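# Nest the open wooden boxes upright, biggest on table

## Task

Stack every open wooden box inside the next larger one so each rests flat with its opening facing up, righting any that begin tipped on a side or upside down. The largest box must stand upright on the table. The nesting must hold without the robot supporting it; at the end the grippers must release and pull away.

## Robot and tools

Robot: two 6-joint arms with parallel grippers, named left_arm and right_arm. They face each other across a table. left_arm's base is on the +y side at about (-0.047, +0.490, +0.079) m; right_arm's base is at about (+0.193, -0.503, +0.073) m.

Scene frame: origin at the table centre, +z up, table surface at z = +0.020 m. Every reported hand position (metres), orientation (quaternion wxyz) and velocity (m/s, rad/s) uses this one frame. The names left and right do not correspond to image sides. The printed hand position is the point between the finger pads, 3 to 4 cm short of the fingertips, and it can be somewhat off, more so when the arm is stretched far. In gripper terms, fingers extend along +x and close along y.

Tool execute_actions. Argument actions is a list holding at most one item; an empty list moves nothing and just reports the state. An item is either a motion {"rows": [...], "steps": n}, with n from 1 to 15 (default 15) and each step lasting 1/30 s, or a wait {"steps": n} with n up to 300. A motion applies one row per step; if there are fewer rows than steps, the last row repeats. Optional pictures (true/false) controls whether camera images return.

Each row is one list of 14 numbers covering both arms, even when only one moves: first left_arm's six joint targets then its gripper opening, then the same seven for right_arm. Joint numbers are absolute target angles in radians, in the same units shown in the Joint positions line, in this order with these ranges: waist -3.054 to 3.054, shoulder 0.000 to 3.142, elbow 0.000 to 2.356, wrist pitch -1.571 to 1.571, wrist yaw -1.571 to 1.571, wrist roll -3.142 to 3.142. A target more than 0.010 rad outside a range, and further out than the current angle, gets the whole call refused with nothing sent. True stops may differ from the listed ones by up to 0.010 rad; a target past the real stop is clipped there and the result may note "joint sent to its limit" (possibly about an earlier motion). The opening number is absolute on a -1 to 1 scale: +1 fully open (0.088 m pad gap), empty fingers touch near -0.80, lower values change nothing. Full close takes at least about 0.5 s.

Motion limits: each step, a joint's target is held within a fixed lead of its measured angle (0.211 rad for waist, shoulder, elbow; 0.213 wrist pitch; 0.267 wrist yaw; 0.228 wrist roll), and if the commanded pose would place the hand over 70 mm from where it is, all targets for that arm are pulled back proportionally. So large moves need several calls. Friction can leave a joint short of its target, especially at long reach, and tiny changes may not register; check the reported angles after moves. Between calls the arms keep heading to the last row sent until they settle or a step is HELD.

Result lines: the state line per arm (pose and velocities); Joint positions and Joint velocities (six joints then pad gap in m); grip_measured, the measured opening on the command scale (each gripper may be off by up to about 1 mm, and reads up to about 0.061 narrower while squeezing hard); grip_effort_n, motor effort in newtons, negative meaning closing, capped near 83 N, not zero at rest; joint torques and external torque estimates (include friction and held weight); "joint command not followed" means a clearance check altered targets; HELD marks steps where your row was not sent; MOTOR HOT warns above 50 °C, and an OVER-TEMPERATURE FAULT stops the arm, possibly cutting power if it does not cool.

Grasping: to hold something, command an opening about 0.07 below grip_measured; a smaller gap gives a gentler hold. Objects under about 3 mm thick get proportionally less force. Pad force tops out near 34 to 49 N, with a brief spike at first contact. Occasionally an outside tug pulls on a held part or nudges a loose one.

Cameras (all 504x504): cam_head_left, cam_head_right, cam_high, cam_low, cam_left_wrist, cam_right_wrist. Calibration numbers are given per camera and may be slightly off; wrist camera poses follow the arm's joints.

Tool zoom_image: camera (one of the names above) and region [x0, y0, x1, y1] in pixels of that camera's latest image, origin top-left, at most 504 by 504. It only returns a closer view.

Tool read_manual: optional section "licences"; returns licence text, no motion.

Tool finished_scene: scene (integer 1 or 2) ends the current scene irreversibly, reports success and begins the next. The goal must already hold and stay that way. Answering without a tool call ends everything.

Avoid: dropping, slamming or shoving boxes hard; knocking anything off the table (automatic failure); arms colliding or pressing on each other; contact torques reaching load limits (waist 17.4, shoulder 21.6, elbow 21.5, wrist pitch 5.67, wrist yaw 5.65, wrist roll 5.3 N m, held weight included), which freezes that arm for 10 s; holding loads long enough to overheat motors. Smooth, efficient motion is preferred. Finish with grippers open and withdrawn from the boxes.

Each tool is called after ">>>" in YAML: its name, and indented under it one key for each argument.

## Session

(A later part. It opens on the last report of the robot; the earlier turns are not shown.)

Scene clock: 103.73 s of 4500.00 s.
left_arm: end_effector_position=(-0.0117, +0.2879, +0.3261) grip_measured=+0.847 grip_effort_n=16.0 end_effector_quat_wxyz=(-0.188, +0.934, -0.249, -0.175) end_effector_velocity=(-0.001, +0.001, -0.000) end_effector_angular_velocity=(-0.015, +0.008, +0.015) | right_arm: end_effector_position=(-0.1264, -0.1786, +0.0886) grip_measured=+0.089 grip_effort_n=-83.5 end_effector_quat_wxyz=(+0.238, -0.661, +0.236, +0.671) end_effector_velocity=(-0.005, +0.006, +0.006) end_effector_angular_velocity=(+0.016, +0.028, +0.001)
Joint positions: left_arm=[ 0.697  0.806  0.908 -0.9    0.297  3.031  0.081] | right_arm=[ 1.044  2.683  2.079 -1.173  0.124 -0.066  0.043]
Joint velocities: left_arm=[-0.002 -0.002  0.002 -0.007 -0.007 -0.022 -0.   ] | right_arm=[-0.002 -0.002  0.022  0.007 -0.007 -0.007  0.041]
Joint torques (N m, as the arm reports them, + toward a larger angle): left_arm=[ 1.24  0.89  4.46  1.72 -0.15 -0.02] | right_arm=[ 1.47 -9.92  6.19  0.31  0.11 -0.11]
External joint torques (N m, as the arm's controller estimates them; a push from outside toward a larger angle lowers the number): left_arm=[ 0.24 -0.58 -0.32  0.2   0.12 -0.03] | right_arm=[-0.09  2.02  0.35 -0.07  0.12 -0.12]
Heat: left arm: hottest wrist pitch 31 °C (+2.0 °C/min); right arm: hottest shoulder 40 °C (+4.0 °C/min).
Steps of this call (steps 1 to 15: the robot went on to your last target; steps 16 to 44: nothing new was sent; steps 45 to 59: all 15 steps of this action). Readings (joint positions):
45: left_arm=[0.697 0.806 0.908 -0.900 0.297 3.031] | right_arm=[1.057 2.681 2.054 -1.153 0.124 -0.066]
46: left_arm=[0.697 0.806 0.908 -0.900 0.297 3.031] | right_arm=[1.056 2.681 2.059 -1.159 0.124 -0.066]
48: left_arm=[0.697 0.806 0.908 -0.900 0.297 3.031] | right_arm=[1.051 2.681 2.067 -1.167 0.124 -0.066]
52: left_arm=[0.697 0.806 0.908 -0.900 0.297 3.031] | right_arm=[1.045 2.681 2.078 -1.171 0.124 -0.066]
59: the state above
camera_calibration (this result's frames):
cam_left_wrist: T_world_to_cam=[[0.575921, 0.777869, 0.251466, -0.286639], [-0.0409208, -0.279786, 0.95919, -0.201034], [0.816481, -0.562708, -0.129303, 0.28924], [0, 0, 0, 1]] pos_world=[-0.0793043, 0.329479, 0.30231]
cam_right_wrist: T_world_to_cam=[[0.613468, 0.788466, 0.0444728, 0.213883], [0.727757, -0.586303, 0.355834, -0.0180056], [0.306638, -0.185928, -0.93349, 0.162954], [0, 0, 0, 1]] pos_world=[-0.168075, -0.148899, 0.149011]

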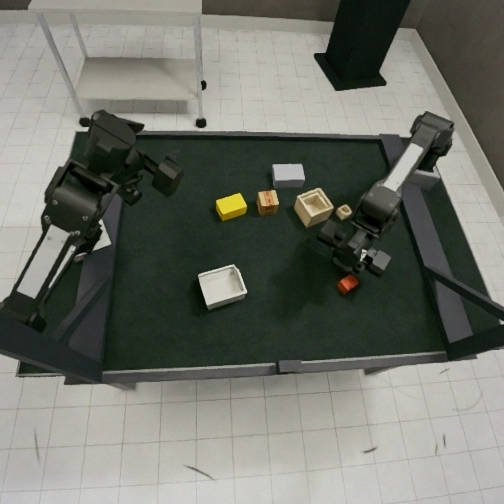

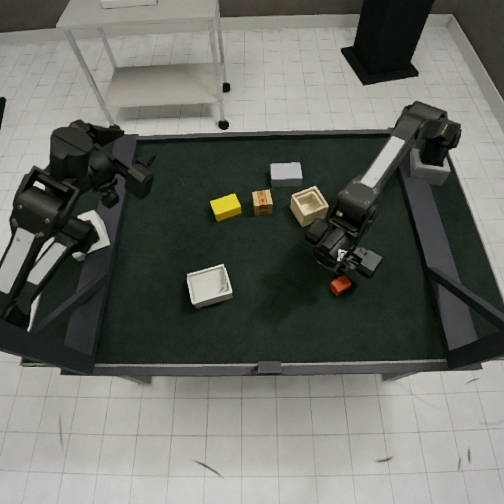

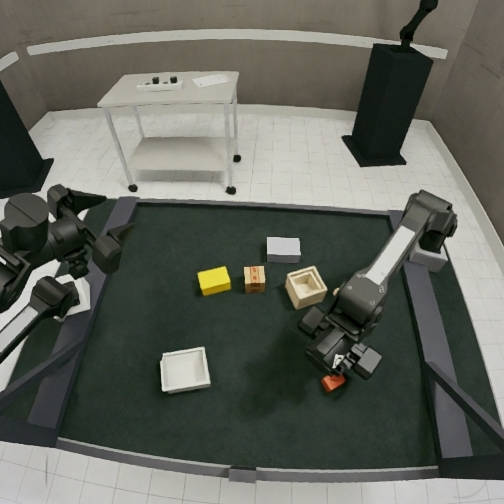

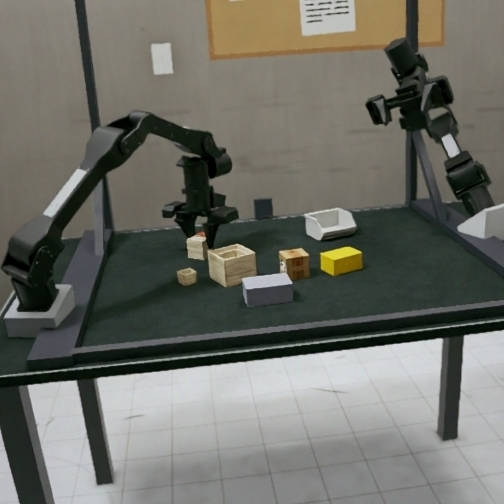

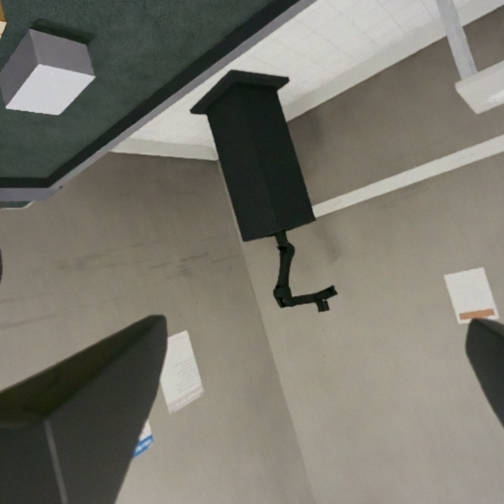

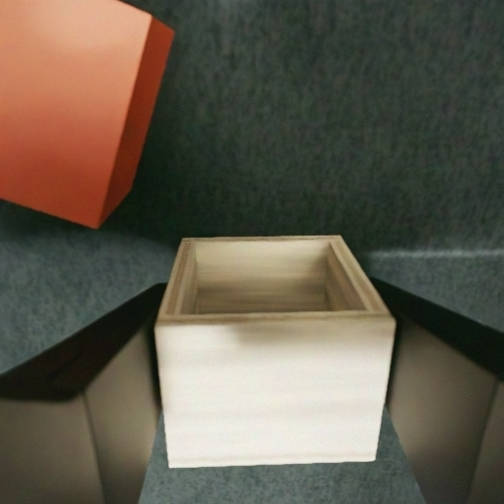

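>>> execute_actions:
  actions:
    - {"rows":[[0.7,0.8,0.9,-0.9,0.3,3.03,0.85,1.04,2.66,2.08,-1.18,0.126,-0.07,-0.2],[0.7,0.8,0.9,-0.9,0.3,3.03,0.85,1.04,2.63,2.08,-1.19,0.126,-0.07,-0.2],[0.7,0.8,0.9,-0.9,0.3,3.03,0.85,1.04,2.6,2.07,-1.19,0.126,-0.07,-0.2],[0.7,0.8,0.9,-0.9,0.3,3.03,0.85,1.04,2.56,2.05,-1.18,0.126,-0.07,-0.2],[0.7,0.8,0.9,-0.9,0.3,3.03,0.85,1.04,2.52,2.03,-1.15,0.126,-0.07,-0.2],[0.7,0.8,0.9,-0.9,0.3,3.03,0.85,1.04,2.48,2.0,-1.11,0.12,-0.07,-0.2],[0.7,0.8,0.9,-0.9,0.3,3.03,0.85,1.03,2.44,1.97,-1.06,0.12,-0.07,-0.2],[0.7,0.8,0.9,-0.9,0.3,3.03,0.85,1.03,2.4,1.93,-1.01,0.11,-0.08,-0.2],[0.7,0.8,0.9,-0.9,0.3,3.03,0.85,1.03,2.36,1.89,-0.96,0.11,-0.08,-0.2],[0.7,0.8,0.9,-0.9,0.3,3.03,0.85,1.03,2.32,1.85,-0.91,0.1,-0.08,-0.2],[0.7,0.8,0.9,-0.9,0.3,3.03,0.85,1.03,2.28,1.8,-0.85,0.1,-0.08,-0.2],[0.7,0.8,0.9,-0.9,0.3,3.03,0.85,1.02,2.24,1.75,-0.79,0.09,-0.09,-0.2],[0.7,0.8,0.9,-0.9,0.3,3.03,0.85,1.02,2.2,1.7,-0.73,0.09,-0.09,-0.2],[0.7,0.8,0.9,-0.9,0.3,3.03,0.85,1.02,2.17,1.65,-0.67,0.08,-0.09,-0.2],[0.7,0.8,0.9,-0.9,0.3,3.03,0.85,1.02,2.14,1.6,-0.61,0.08,-0.1,-0.2]],"steps":15}
  pictures: false

>>> execute_actions:
  actions:
    - {"rows":[[0.7,0.8,0.9,-0.9,0.3,3.03,0.85,1.01,2.11,1.54,-0.55,0.07,-0.1,-0.2],[0.7,0.8,0.9,-0.9,0.3,3.03,0.85,1.01,2.08,1.48,-0.48,0.06,-0.11,-0.2],[0.7,0.8,0.9,-0.9,0.3,3.03,0.85,1.01,2.05,1.42,-0.41,0.05,-0.11,-0.2],[0.7,0.8,0.9,-0.9,0.3,3.03,0.85,1.0,2.03,1.36,-0.3,0.04,-0.12,-0.2],[0.7,0.8,0.9,-0.9,0.3,3.03,0.85,1.0,2.01,1.3,-0.15,0.03,-0.12,-0.2],[0.7,0.8,0.9,-0.9,0.3,3.03,0.85,1.0,2.0,1.25,0,0.02,-0.13,-0.2],[0.7,0.8,0.9,-0.9,0.3,3.03,0.85,1.0,2.0,1.21,0.2,0.01,-0.13,-0.2],[0.7,0.8,0.9,-0.9,0.3,3.03,0.85,1.0,2.0,1.18,0.4,0,-0.14,-0.2],[0.7,0.8,0.9,-0.9,0.3,3.03,0.85,1.0,2.0,1.15,0.6,0,-0.14,-0.2],[0.7,0.8,0.9,-0.9,0.3,3.03,0.85,1.0,2.0,1.12,0.8,0,-0.14,-0.2],[0.7,0.8,0.9,-0.9,0.3,3.03,0.85,1.0,2.0,1.09,1.0,0,-0.14,-0.2],[0.7,0.8,0.9,-0.9,0.3,3.03,0.85,1.0,2.0,1.06,1.1,0,-0.14,-0.2],[0.7,0.8,0.9,-0.9,0.3,3.03,0.85,1.0,2.0,1.03,1.1,0,-0.14,-0.2],[0.7,0.8,0.9,-0.9,0.3,3.03,0.85,1.0,2.0,1.0,1.1,0,-0.14,-0.2]],"steps":15}
  pictures: false

>>> execute_actions:
  actions:
    - {"rows":[[0.7,0.8,0.9,-0.9,0.3,3.03,0.85,1.0,2.0,0.98,1.1,0,-0.14,-0.2],[0.7,0.8,0.9,-0.9,0.3,3.03,0.85,1.0,2.01,0.96,1.1,0,-0.14,-0.2],[0.7,0.8,0.9,-0.9,0.3,3.03,0.85,1.0,2.02,0.94,1.1,0,-0.14,-0.2],[0.7,0.8,0.9,-0.9,0.3,3.03,0.85,1.0,2.03,0.92,1.1,0,-0.14,-0.2],[0.7,0.8,0.9,-0.9,0.3,3.03,0.85,1.0,2.04,0.9,1.1,0,-0.14,-0.2],[0.7,0.8,0.9,-0.9,0.3,3.03,0.85,1.0,2.06,0.89,1.15,0,-0.14,-0.2],[0.7,0.8,0.9,-0.9,0.3,3.03,0.85,1.0,2.08,0.88,1.2,0,-0.14,-0.2],[0.7,0.8,0.9,-0.9,0.3,3.03,0.85,1.0,2.1,0.87,1.2,0,-0.14,-0.2],[0.7,0.8,0.9,-0.9,0.3,3.03,0.85,1.0,2.12,0.86,1.2,0,-0.14,-0.2],[0.7,0.8,0.9,-0.9,0.3,3.03,0.85,1.0,2.14,0.85,1.2,0,-0.14,-0.2],[0.7,0.8,0.9,-0.9,0.3,3.03,0.85,1.0,2.16,0.84,1.2,0,-0.14,-0.2],[0.7,0.8,0.9,-0.9,0.3,3.03,0.85,1.0,2.18,0.83,1.2,0,-0.14,-0.2],[0.7,0.8,0.9,-0.9,0.3,3.03,0.85,1.0,2.2,0.82,1.2,0,-0.14,-0.2],[0.7,0.8,0.9,-0.9,0.3,3.03,0.85,1.0,2.22,0.81,1.2,0,-0.14,-0.2],[0.7,0.8,0.9,-0.9,0.3,3.03,0.85,1.0,2.24,0.8,1.2,0,-0.14,-0.2]],"steps":15}
  pictures: false

>>> execute_actions:
  actions:
    - {"rows":[[0.7,0.8,0.9,-0.9,0.3,3.03,0.85,1.0,2.25,0.79,1.25,0,-0.14,-0.2],[0.7,0.8,0.9,-0.9,0.3,3.03,0.85,1.0,2.27,0.78,1.3,0,-0.14,-0.2],[0.7,0.8,0.9,-0.9,0.3,3.03,0.85,1.0,2.29,0.77,1.33,0,-0.14,-0.2],[0.7,0.8,0.9,-0.9,0.3,3.03,0.85,1.0,2.31,0.76,1.35,0,-0.14,-0.2],[0.7,0.8,0.9,-0.9,0.3,3.03,0.85,1.0,2.33,0.75,1.37,0,-0.14,-0.2],[0.7,0.8,0.9,-0.9,0.3,3.03,0.85,1.0,2.35,0.74,1.39,0,-0.14,-0.2],[0.7,0.8,0.9,-0.9,0.3,3.03,0.85,1.0,2.37,0.73,1.41,0,-0.14,-0.2],[0.7,0.8,0.9,-0.9,0.3,3.03,0.85,1.0,2.39,0.72,1.43,0,-0.14,-0.2],[0.7,0.8,0.9,-0.9,0.3,3.03,0.85,1.0,2.41,0.715,1.45,0,-0.14,-0.2],[0.7,0.8,0.9,-0.9,0.3,3.03,0.85,1.0,2.43,0.71,1.46,0,-0.14,-0.2],[0.7,0.8,0.9,-0.9,0.3,3.03,0.85,1.0,2.45,0.705,1.47,0,-0.14,-0.2],[0.7,0.8,0.9,-0.9,0.3,3.03,0.85,1.0,2.47,0.7,1.47,0,-0.14,-0.2],[0.7,0.8,0.9,-0.9,0.3,3.03,0.85,1.0,2.49,0.7,1.47,0,-0.14,-0.2],[0.7,0.8,0.9,-0.9,0.3,3.03,0.85,1.0,2.51,0.7,1.48,0,-0.14,-0.2],[0.7,0.8,0.9,-0.9,0.3,3.03,0.85,1.0,2.52,0.7,1.48,0,-0.14,-0.2]],"steps":15}
  pictures: false

>>> execute_actions:
  actions:
    - {"rows":[[0.7,0.8,0.9,-0.9,0.3,3.03,0.85,1.0,2.54,0.7,1.49,0,-0.14,-0.2],[0.7,0.8,0.9,-0.9,0.3,3.03,0.85,1.0,2.55,0.7,1.5,0,-0.14,-0.2],[0.7,0.8,0.9,-0.9,0.3,3.03,0.85,1.0,2.56,0.7,1.51,0,-0.14,-0.2],[0.7,0.8,0.9,-0.9,0.3,3.03,0.85,1.0,2.57,0.7,1.515,0,-0.14,-0.2],[0.7,0.8,0.9,-0.9,0.3,3.03,0.85,1.0,2.58,0.7,1.52,0,-0.14,-0.2],[0.7,0.8,0.9,-0.9,0.3,3.03,0.85,1.0,2.59,0.7,1.525,0,-0.14,-0.2],[0.7,0.8,0.9,-0.9,0.3,3.03,0.85,1.0,2.6,0.7,1.53,0,-0.14,-0.2]],"steps":13}

>>> zoom_image:
  camera: "cam_high"
  region: [280,270,420,400]

>>> zoom_image:
  camera: "cam_low"
  region: [110,190,250,290]

Scene clock: 110.40 s of 4500.00 s.
left_arm: end_effector_position=(-0.0117, +0.2879, +0.3261) grip_measured=+0.847 grip_effort_n=16.0 end_effector_quat_wxyz=(-0.188, +0.934, -0.249, -0.175) end_effector_velocity=(+0.000, +0.003, +0.001) end_effector_angular_velocity=(-0.000, -0.006, +0.021) | right_arm: end_effector_position=(-0.1254, -0.1488, +0.2264) grip_measured=+0.104 grip_effort_n=-83.5 end_effector_quat_wxyz=(+0.316, -0.451, +0.179, +0.815) end_effector_velocity=(+0.045, +0.019, +0.201) end_effector_angular_velocity=(+0.915, +0.979, -0.044)
Joint positions: left_arm=[ 0.697  0.806  0.908 -0.9    0.297  3.031  0.081] | right_arm=[ 1.025  2.219  1.743 -0.752  0.093 -0.084  0.044]
Joint velocities: left_arm=[-0.002 -0.002  0.002 -0.007 -0.022 -0.007 -0.   ] | right_arm=[-0.071 -1.111 -1.394  1.634 -0.11  -0.168 -0.   ]
Joint torques (N m, as the arm reports them, + toward a larger angle): left_arm=[ 1.25  0.87  4.48  1.72 -0.15 -0.02] | right_arm=[ 1.49 -8.99  4.1   1.3  -0.23 -0.13]
External joint torques (N m, as the arm's controller estimates them; a push from outside toward a larger angle lowers the number): left_arm=[ 0.25 -0.59 -0.3   0.2   0.12 -0.03] | right_arm=[-0.25 -1.39 -1.17  0.33 -0.17 -0.13]
Heat: left arm: hottest wrist pitch 31 °C (+2.0 °C/min); right arm: hottest shoulder 40 °C (+3.0 °C/min).
Steps of this call (steps 1 to 15: the robot went on to your last target; steps 16 to 90: nothing new was sent; then 3.17 s passed at rest; steps 91 to 105: all 15 steps of this action). Readings (joint positions):
91: left_arm=[0.697 0.806 0.908 -0.900 0.297 3.031] | right_arm=[1.044 2.683 2.079 -1.174 0.124 -0.066]
92: left_arm=[0.697 0.806 0.908 -0.900 0.297 3.031] | right_arm=[1.044 2.680 2.079 -1.175 0.124 -0.066]
94: left_arm=[0.697 0.806 0.908 -0.900 0.297 3.031] | right_arm=[1.043 2.662 2.073 -1.183 0.124 -0.066]
98: left_arm=[0.697 0.806 0.908 -0.900 0.297 3.031] | right_arm=[1.041 2.536 2.000 -1.104 0.123 -0.067]
105: the state above

Scene clock: 110.90 s of 4500.00 s.
left_arm: end_effector_position=(-0.0117, +0.2879, +0.3261) grip_measured=+0.847 grip_effort_n=16.0 end_effector_quat_wxyz=(-0.188, +0.934, -0.249, -0.175) end_effector_velocity=(+0.001, +0.002, -0.002) end_effector_angular_velocity=(+0.000, +0.010, +0.013) | right_arm: end_effector_position=(-0.1183, -0.1650, +0.1902) grip_measured=+0.104 grip_effort_n=-83.5 end_effector_quat_wxyz=(+0.333, -0.268, +0.112, +0.897) end_effector_velocity=(-0.018, +0.016, +0.008) end_effector_angular_velocity=(+0.640, +0.627, -0.094)
Joint positions: left_arm=[ 0.697  0.806  0.908 -0.9    0.297  3.031  0.081] | right_arm=[ 1.001  2.016  1.057  0.149  0.005 -0.135  0.044]
Joint velocities: left_arm=[-0.002  0.002 -0.002 -0.007 -0.007 -0.007 -0.   ] | right_arm=[-0.002 -0.002 -0.706  1.604 -0.022 -0.022 -0.   ]
Joint torques (N m, as the arm reports them, + toward a larger angle): left_arm=[ 1.24  0.91  4.46  1.73 -0.16 -0.03] | right_arm=[  1.31 -10.7    6.37   2.51  -0.26  -0.1 ]
External joint torques (N m, as the arm's controller estimates them; a push from outside toward a larger angle lowers the number): left_arm=[ 0.24 -0.59 -0.29  0.21  0.1  -0.04] | right_arm=[-0.01 -1.21 -1.71  0.29 -0.15 -0.11]
Heat: left arm: hottest wrist pitch 31 °C (+2.0 °C/min); right arm: hottest shoulder 40 °C (+3.0 °C/min).
Steps of this call (steps 1 to 15: all 15 steps of this action). Readings (joint positions):
1: left_arm=[0.697 0.806 0.908 -0.900 0.297 3.031] | right_arm=[1.023 2.184 1.695 -0.693 0.089 -0.088]
2: left_arm=[0.697 0.806 0.908 -0.900 0.297 3.031] | right_arm=[1.020 2.151 1.643 -0.633 0.082 -0.092]
4: left_arm=[0.697 0.806 0.908 -0.900 0.297 3.031] | right_arm=[1.014 2.095 1.532 -0.511 0.065 -0.101]
8: left_arm=[0.697 0.806 0.908 -0.900 0.297 3.031] | right_arm=[1.003 2.024 1.313 -0.269 0.028 -0.121]
15: the state above

Scene clock: 111.40 s of 4500.00 s.
left_arm: end_effector_position=(-0.0117, +0.2879, +0.3261) grip_measured=+0.847 grip_effort_n=16.0 end_effector_quat_wxyz=(-0.188, +0.934, -0.249, -0.175) end_effector_velocity=(+0.001, +0.005, -0.004) end_effector_angular_velocity=(+0.006, +0.010, +0.030) | right_arm: end_effector_position=(-0.1276, -0.1521, +0.2105) grip_measured=+0.104 grip_effort_n=-83.5 end_effector_quat_wxyz=(+0.381, -0.032, +0.013, +0.924) end_effector_velocity=(+0.011, -0.023, -0.061) end_effector_angular_velocity=(+0.471, +0.458, -0.084)
Joint positions: left_arm=[ 0.697  0.806  0.908 -0.9    0.297  3.031  0.081] | right_arm=[ 1.001  2.176  0.835  1.057  0.003 -0.136  0.044]
Joint velocities: left_arm=[-0.002 -0.002 -0.002 -0.022 -0.022 -0.007 -0.   ] | right_arm=[-0.002  0.593 -0.32   1.575 -0.007 -0.007 -0.   ]
Joint torques (N m, as the arm reports them, + toward a larger angle): left_arm=[ 1.24  0.88  4.46  1.73 -0.16 -0.03] | right_arm=[ 1.08 -7.09  4.4   2.39 -0.2  -0.08]
External joint torques (N m, as the arm's controller estimates them; a push from outside toward a larger angle lowers the number): left_arm=[ 0.23 -0.57 -0.32  0.21  0.11 -0.03] | right_arm=[-0.22  1.29 -0.92  0.58 -0.1  -0.08]
Heat: left arm: hottest wrist pitch 31 °C (+2.0 °C/min); right arm: hottest shoulder 40 °C (+3.0 °C/min).
Steps of this call (steps 1 to 15: all 15 steps of this action). Readings (joint positions):
1: left_arm=[0.697 0.806 0.908 -0.900 0.297 3.031] | right_arm=[1.001 2.016 1.035 0.208 0.004 -0.135]
2: left_arm=[0.697 0.806 0.908 -0.900 0.297 3.031] | right_arm=[1.001 2.016 1.014 0.269 0.004 -0.135]
4: left_arm=[0.697 0.806 0.908 -0.900 0.297 3.031] | right_arm=[1.001 2.016 0.978 0.391 0.003 -0.136]
8: left_arm=[0.697 0.806 0.908 -0.900 0.297 3.031] | right_arm=[1.001 2.038 0.916 0.637 0.003 -0.136]
15: the state above

Scene clock: 111.90 s of 4500.00 s.
left_arm: end_effector_position=(-0.0117, +0.2879, +0.3261) grip_measured=+0.847 grip_effort_n=16.0 end_effector_quat_wxyz=(-0.188, +0.934, -0.249, -0.175) end_effector_velocity=(+0.000, +0.000, +0.003) end_effector_angular_velocity=(-0.022, -0.006, +0.012) | right_arm: end_effector_position=(-0.1173, -0.1791, +0.1242) grip_measured=+0.104 grip_effort_n=-83.5 end_effector_quat_wxyz=(+0.381, -0.034, +0.014, +0.924) end_effector_velocity=(+0.007, -0.053, -0.236) end_effector_angular_velocity=(-0.337, -0.363, +0.074)
Joint positions: left_arm=[ 0.697  0.806  0.908 -0.9    0.297  3.031  0.081] | right_arm=[ 1.001  2.464  0.711  1.464  0.003 -0.136  0.044]
Joint velocities: left_arm=[ 0.002 -0.002  0.002  0.007 -0.007 -0.022 -0.   ] | right_arm=[-0.002  0.535 -0.061  0.095 -0.007 -0.022 -0.   ]
Joint torques (N m, as the arm reports them, + toward a larger angle): left_arm=[ 1.24  0.89  4.5   1.72 -0.16 -0.02] | right_arm=[ 1.09 -6.99  2.66  2.39 -0.25 -0.11]
External joint torques (N m, as the arm's controller estimates them; a push from outside toward a larger angle lowers the number): left_arm=[ 0.24 -0.61 -0.28  0.19  0.1  -0.03] | right_arm=[-0.14  1.78 -0.94  0.45 -0.15 -0.12]
Heat: left arm: hottest wrist pitch 31 °C (+2.0 °C/min); right arm: hottest shoulder 40 °C (+3.0 °C/min).
Steps of this call (steps 1 to 15: all 15 steps of this action). Readings (joint positions):
1: left_arm=[0.697 0.806 0.908 -0.900 0.297 3.031] | right_arm=[1.001 2.195 0.825 1.112 0.003 -0.136]
2: left_arm=[0.697 0.806 0.908 -0.900 0.297 3.031] | right_arm=[1.001 2.213 0.814 1.165 0.003 -0.136]
4: left_arm=[0.697 0.806 0.908 -0.900 0.297 3.031] | right_arm=[1.001 2.246 0.795 1.258 0.003 -0.136]
8: left_arm=[0.697 0.806 0.908 -0.900 0.297 3.031] | right_arm=[1.001 2.321 0.757 1.371 0.003 -0.136]
15: the state above

Scene clock: 112.33 s of 4500.00 s.
left_arm: end_effector_position=(-0.0117, +0.2879, +0.3261) grip_measured=+0.847 grip_effort_n=16.0 end_effector_quat_wxyz=(-0.188, +0.934, -0.249, -0.175) end_effector_velocity=(+0.002, +0.004, -0.003) end_effector_angular_velocity=(-0.009, +0.008, +0.031) | right_arm: end_effector_position=(-0.1148, -0.1897, +0.0828) grip_measured=+0.104 grip_effort_n=-83.5 end_effector_quat_wxyz=(+0.376, -0.063, +0.026, +0.924) end_effector_velocity=(+0.003, +0.001, +0.002) end_effector_angular_velocity=(+0.024, -0.008, -0.008)
Joint positions: left_arm=[ 0.697  0.806  0.908 -0.9    0.297  3.031  0.081] | right_arm=[ 1.001  2.584  0.704  1.526  0.003 -0.136  0.044]
Joint velocities: left_arm=[-0.002 -0.002 -0.007 -0.007 -0.022 -0.022 -0.   ] | right_arm=[-0.002  0.002 -0.007  0.022  0.007 -0.022 -0.   ]
Joint torques (N m, as the arm reports them, + toward a larger angle): left_arm=[ 1.24  0.86  4.49  1.73 -0.15 -0.03] | right_arm=[ 1.21 -6.75  2.29  2.38 -0.23 -0.08]
External joint torques (N m, as the arm's controller estimates them; a push from outside toward a larger angle lowers the number): left_arm=[ 0.24 -0.58 -0.29  0.21  0.11 -0.03] | right_arm=[ 0.06  1.59 -0.48  0.53 -0.14 -0.09]
Heat: left arm: hottest wrist pitch 31 °C (+2.0 °C/min); right arm: hottest shoulder 40 °C (+3.0 °C/min).
Steps of this call (steps 1 to 13: all 13 steps of this action). Readings (joint positions):
1: left_arm=[0.697 0.806 0.908 -0.900 0.297 3.031] | right_arm=[1.001 2.482 0.709 1.469 0.003 -0.136]
2: left_arm=[0.697 0.806 0.908 -0.900 0.297 3.031] | right_arm=[1.001 2.499 0.707 1.477 0.003 -0.136]
4: left_arm=[0.697 0.806 0.908 -0.900 0.297 3.031] | right_arm=[1.001 2.527 0.705 1.493 0.003 -0.136]
8: left_arm=[0.697 0.806 0.908 -0.900 0.297 3.031] | right_arm=[1.001 2.567 0.705 1.519 0.003 -0.136]
13: the state above
camera_calibration (this result's frames):
cam_left_wrist: T_world_to_cam=[[0.575921, 0.777869, 0.251466, -0.286639], [-0.0409208, -0.279786, 0.95919, -0.201034], [0.816481, -0.562708, -0.129303, 0.28924], [0, 0, 0, 1]] pos_world=[-0.0793043, 0.329479, 0.30231]
cam_right_wrist: T_world_to_cam=[[0.728328, 0.684662, 0.0278655, 0.210681], [0.35479, -0.342003, -0.870148, 0.0741396], [-0.586227, 0.64364, -0.492001, 0.170219], [0, 0, 0, 1]] pos_world=[-0.0799617, -0.228449, 0.14239]

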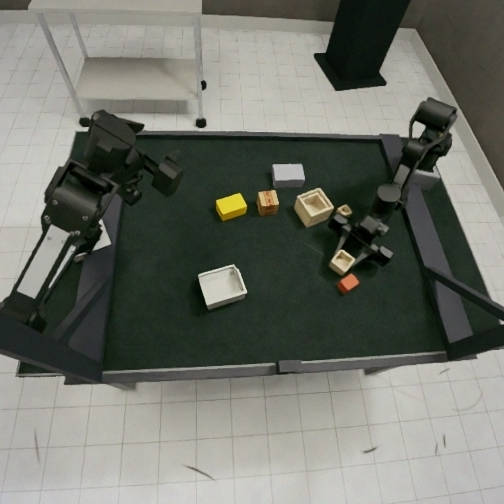

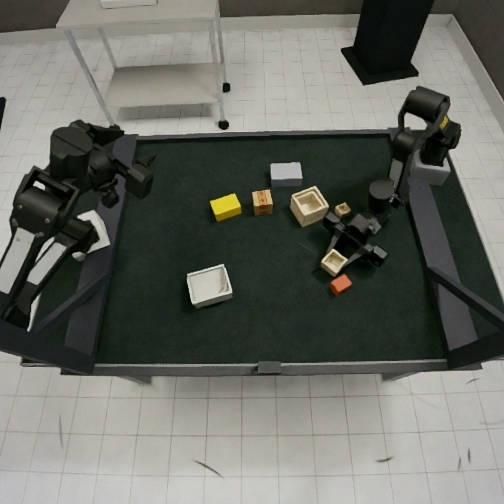

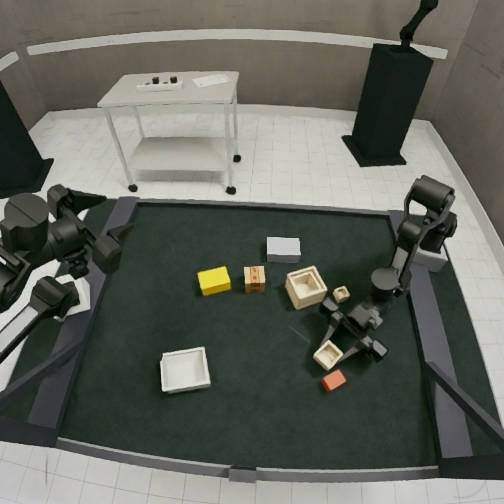

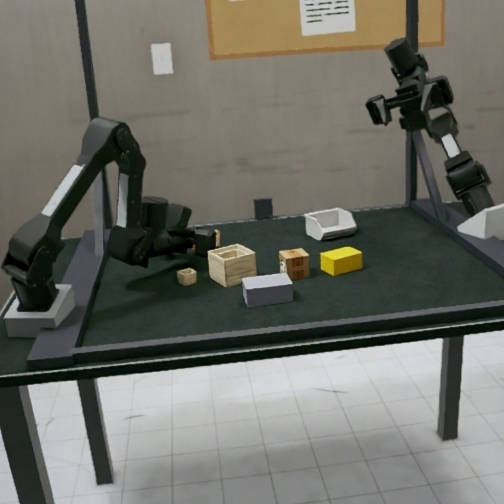

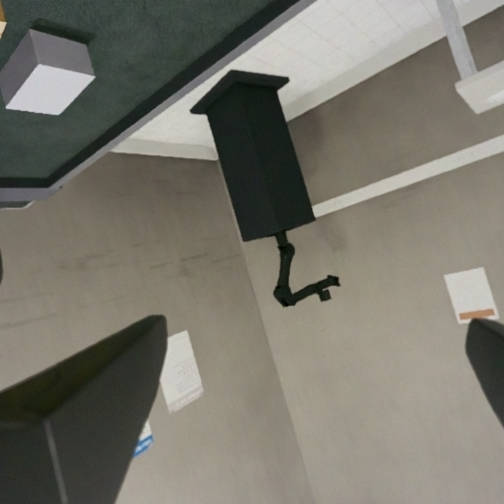

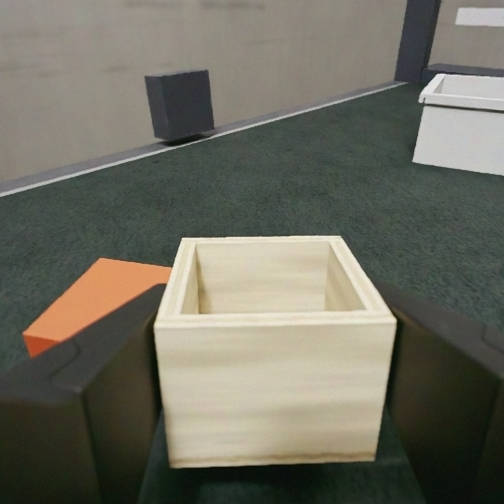

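Region (280, 270, 420, 400) of cam_high's 504x504 image, scaled by 3.600, with more detail than that image has; it fills the top 468 rows of this view, and the rest is white.

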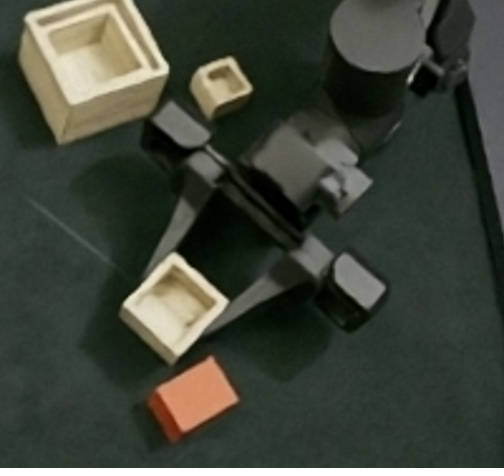

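Region (110, 190, 250, 290) of cam_low's 504x504 image, scaled by 3.600, with more detail than that image has; it fills the top 360 rows of this view, and the rest is white.

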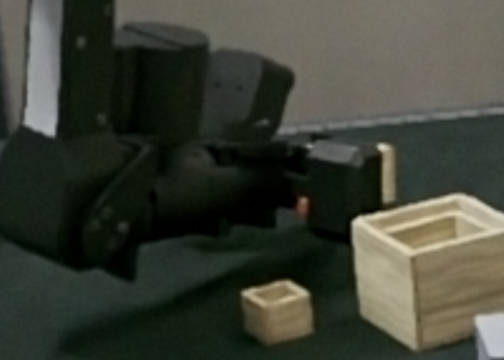

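>>> execute_actions:
  actions:
    - {"rows":[[0.7,0.8,0.9,-0.9,0.3,3.03,0.85,1.0,2.6,0.7,1.51,0,-0.14,-0.2],[0.7,0.8,0.9,-0.9,0.3,3.03,0.85,1.0,2.6,0.7,1.5,0,-0.14,-0.2],[0.7,0.8,0.9,-0.9,0.3,3.03,0.85,1.0,2.605,0.7,1.49,0,-0.14,-0.2],[0.7,0.8,0.9,-0.9,0.3,3.03,0.85,1.0,2.61,0.7,1.48,0,-0.14,-0.2],[0.7,0.8,0.9,-0.9,0.3,3.03,0.85,1.0,2.61,0.7,1.47,0,-0.14,-0.2],[0.7,0.8,0.9,-0.9,0.3,3.03,0.85,1.0,2.61,0.7,1.46,0,-0.14,-0.2]],"steps":13}

>>> zoom_image:
  camera: "cam_low"
  region: [110,190,250,290]

Scene clock: 114.03 s of 4500.00 s.
left_arm: end_effector_position=(-0.0117, +0.2879, +0.3261) grip_measured=+0.847 grip_effort_n=15.6 end_effector_quat_wxyz=(-0.188, +0.934, -0.249, -0.175) end_effector_velocity=(-0.000, -0.000, -0.003) end_effector_angular_velocity=(-0.014, +0.023, +0.007) | right_arm: end_effector_position=(-0.1143, -0.1933, +0.0673) grip_measured=+0.104 grip_effort_n=-83.5 end_effector_quat_wxyz=(+0.371, -0.092, +0.038, +0.923) end_effector_velocity=(-0.001, -0.002, -0.001) end_effector_angular_velocity=(-0.012, +0.005, +0.019)
Joint positions: left_arm=[ 0.697  0.806  0.908 -0.9    0.297  3.031  0.081] | right_arm=[ 1.001  2.593  0.704  1.472  0.003 -0.137  0.044]
Joint velocities: left_arm=[-0.002  0.002 -0.002 -0.007  0.007 -0.022 -0.   ] | right_arm=[-0.002 -0.002 -0.002 -0.007 -0.022  0.007 -0.   ]
Joint torques (N m, as the arm reports them, + toward a larger angle): left_arm=[ 1.23  0.86  4.47  1.73 -0.15 -0.03] | right_arm=[ 1.34 -6.35  2.27  1.27 -0.23 -0.08]
External joint torques (N m, as the arm's controller estimates them; a push from outside toward a larger angle lowers the number): left_arm=[ 0.23 -0.66 -0.26  0.22  0.11 -0.03] | right_arm=[ 0.12  1.89 -0.39 -0.55 -0.12 -0.09]
Heat: left arm: hottest wrist pitch 31 °C (+2.0 °C/min); right arm: hottest shoulder 40 °C (+2.0 °C/min).
Steps of this call (steps 1 to 15: the robot went on to your last target; steps 16 to 38: nothing new was sent; steps 39 to 51: all 13 steps of this action). Readings (joint positions):
39: left_arm=[0.697 0.806 0.908 -0.900 0.297 3.031] | right_arm=[1.001 2.584 0.704 1.528 0.003 -0.136]
40: left_arm=[0.697 0.806 0.908 -0.900 0.297 3.031] | right_arm=[1.001 2.584 0.704 1.523 0.003 -0.136]
42: left_arm=[0.697 0.806 0.908 -0.900 0.297 3.031] | right_arm=[1.001 2.585 0.704 1.506 0.003 -0.136]
46: left_arm=[0.697 0.806 0.908 -0.900 0.297 3.031] | right_arm=[1.001 2.593 0.704 1.476 0.003 -0.137]
51: the state above
camera_calibration (this result's frames):
cam_left_wrist: T_world_to_cam=[[0.575921, 0.777869, 0.251466, -0.286639], [-0.0409208, -0.279786, 0.95919, -0.201034], [0.816481, -0.562708, -0.129303, 0.28924], [0, 0, 0, 1]] pos_world=[-0.0793043, 0.329479, 0.30231]
cam_right_wrist: T_world_to_cam=[[0.720786, 0.692513, 0.0298802, 0.213721], [0.39616, -0.376195, -0.837577, 0.0552144], [-0.568792, 0.615551, -0.545502, 0.165405], [0, 0, 0, 1]] pos_world=[-0.0818404, -0.229048, 0.130089]

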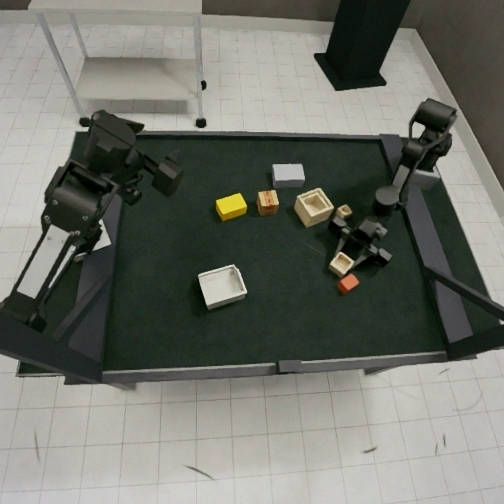

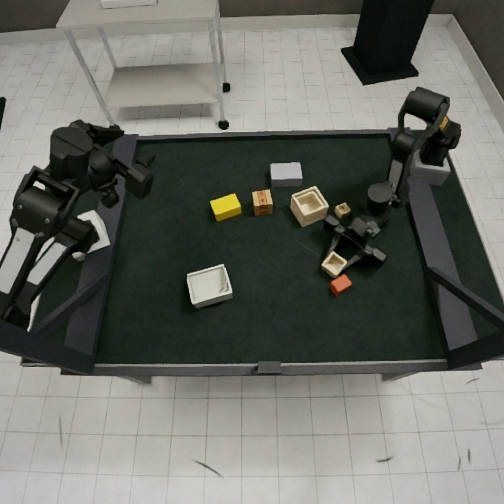

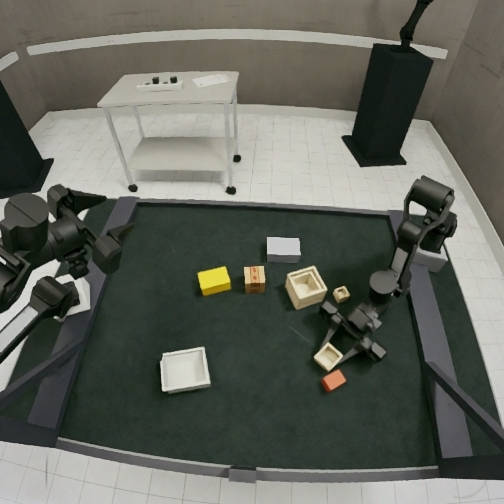

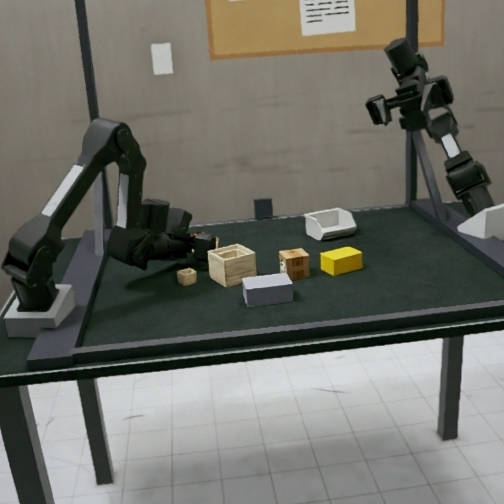

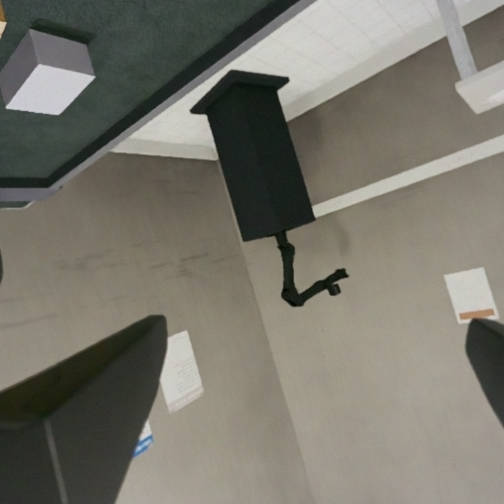

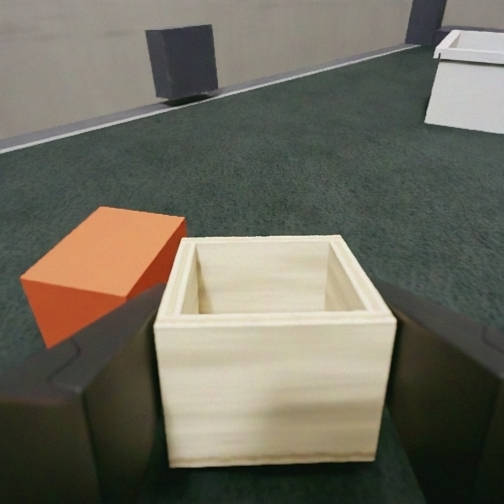

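Region (110, 190, 250, 290) of cam_low's 504x504 image, scaled by 3.600, with more detail than that image has; it fills the top 360 rows of this view, and the rest is white.

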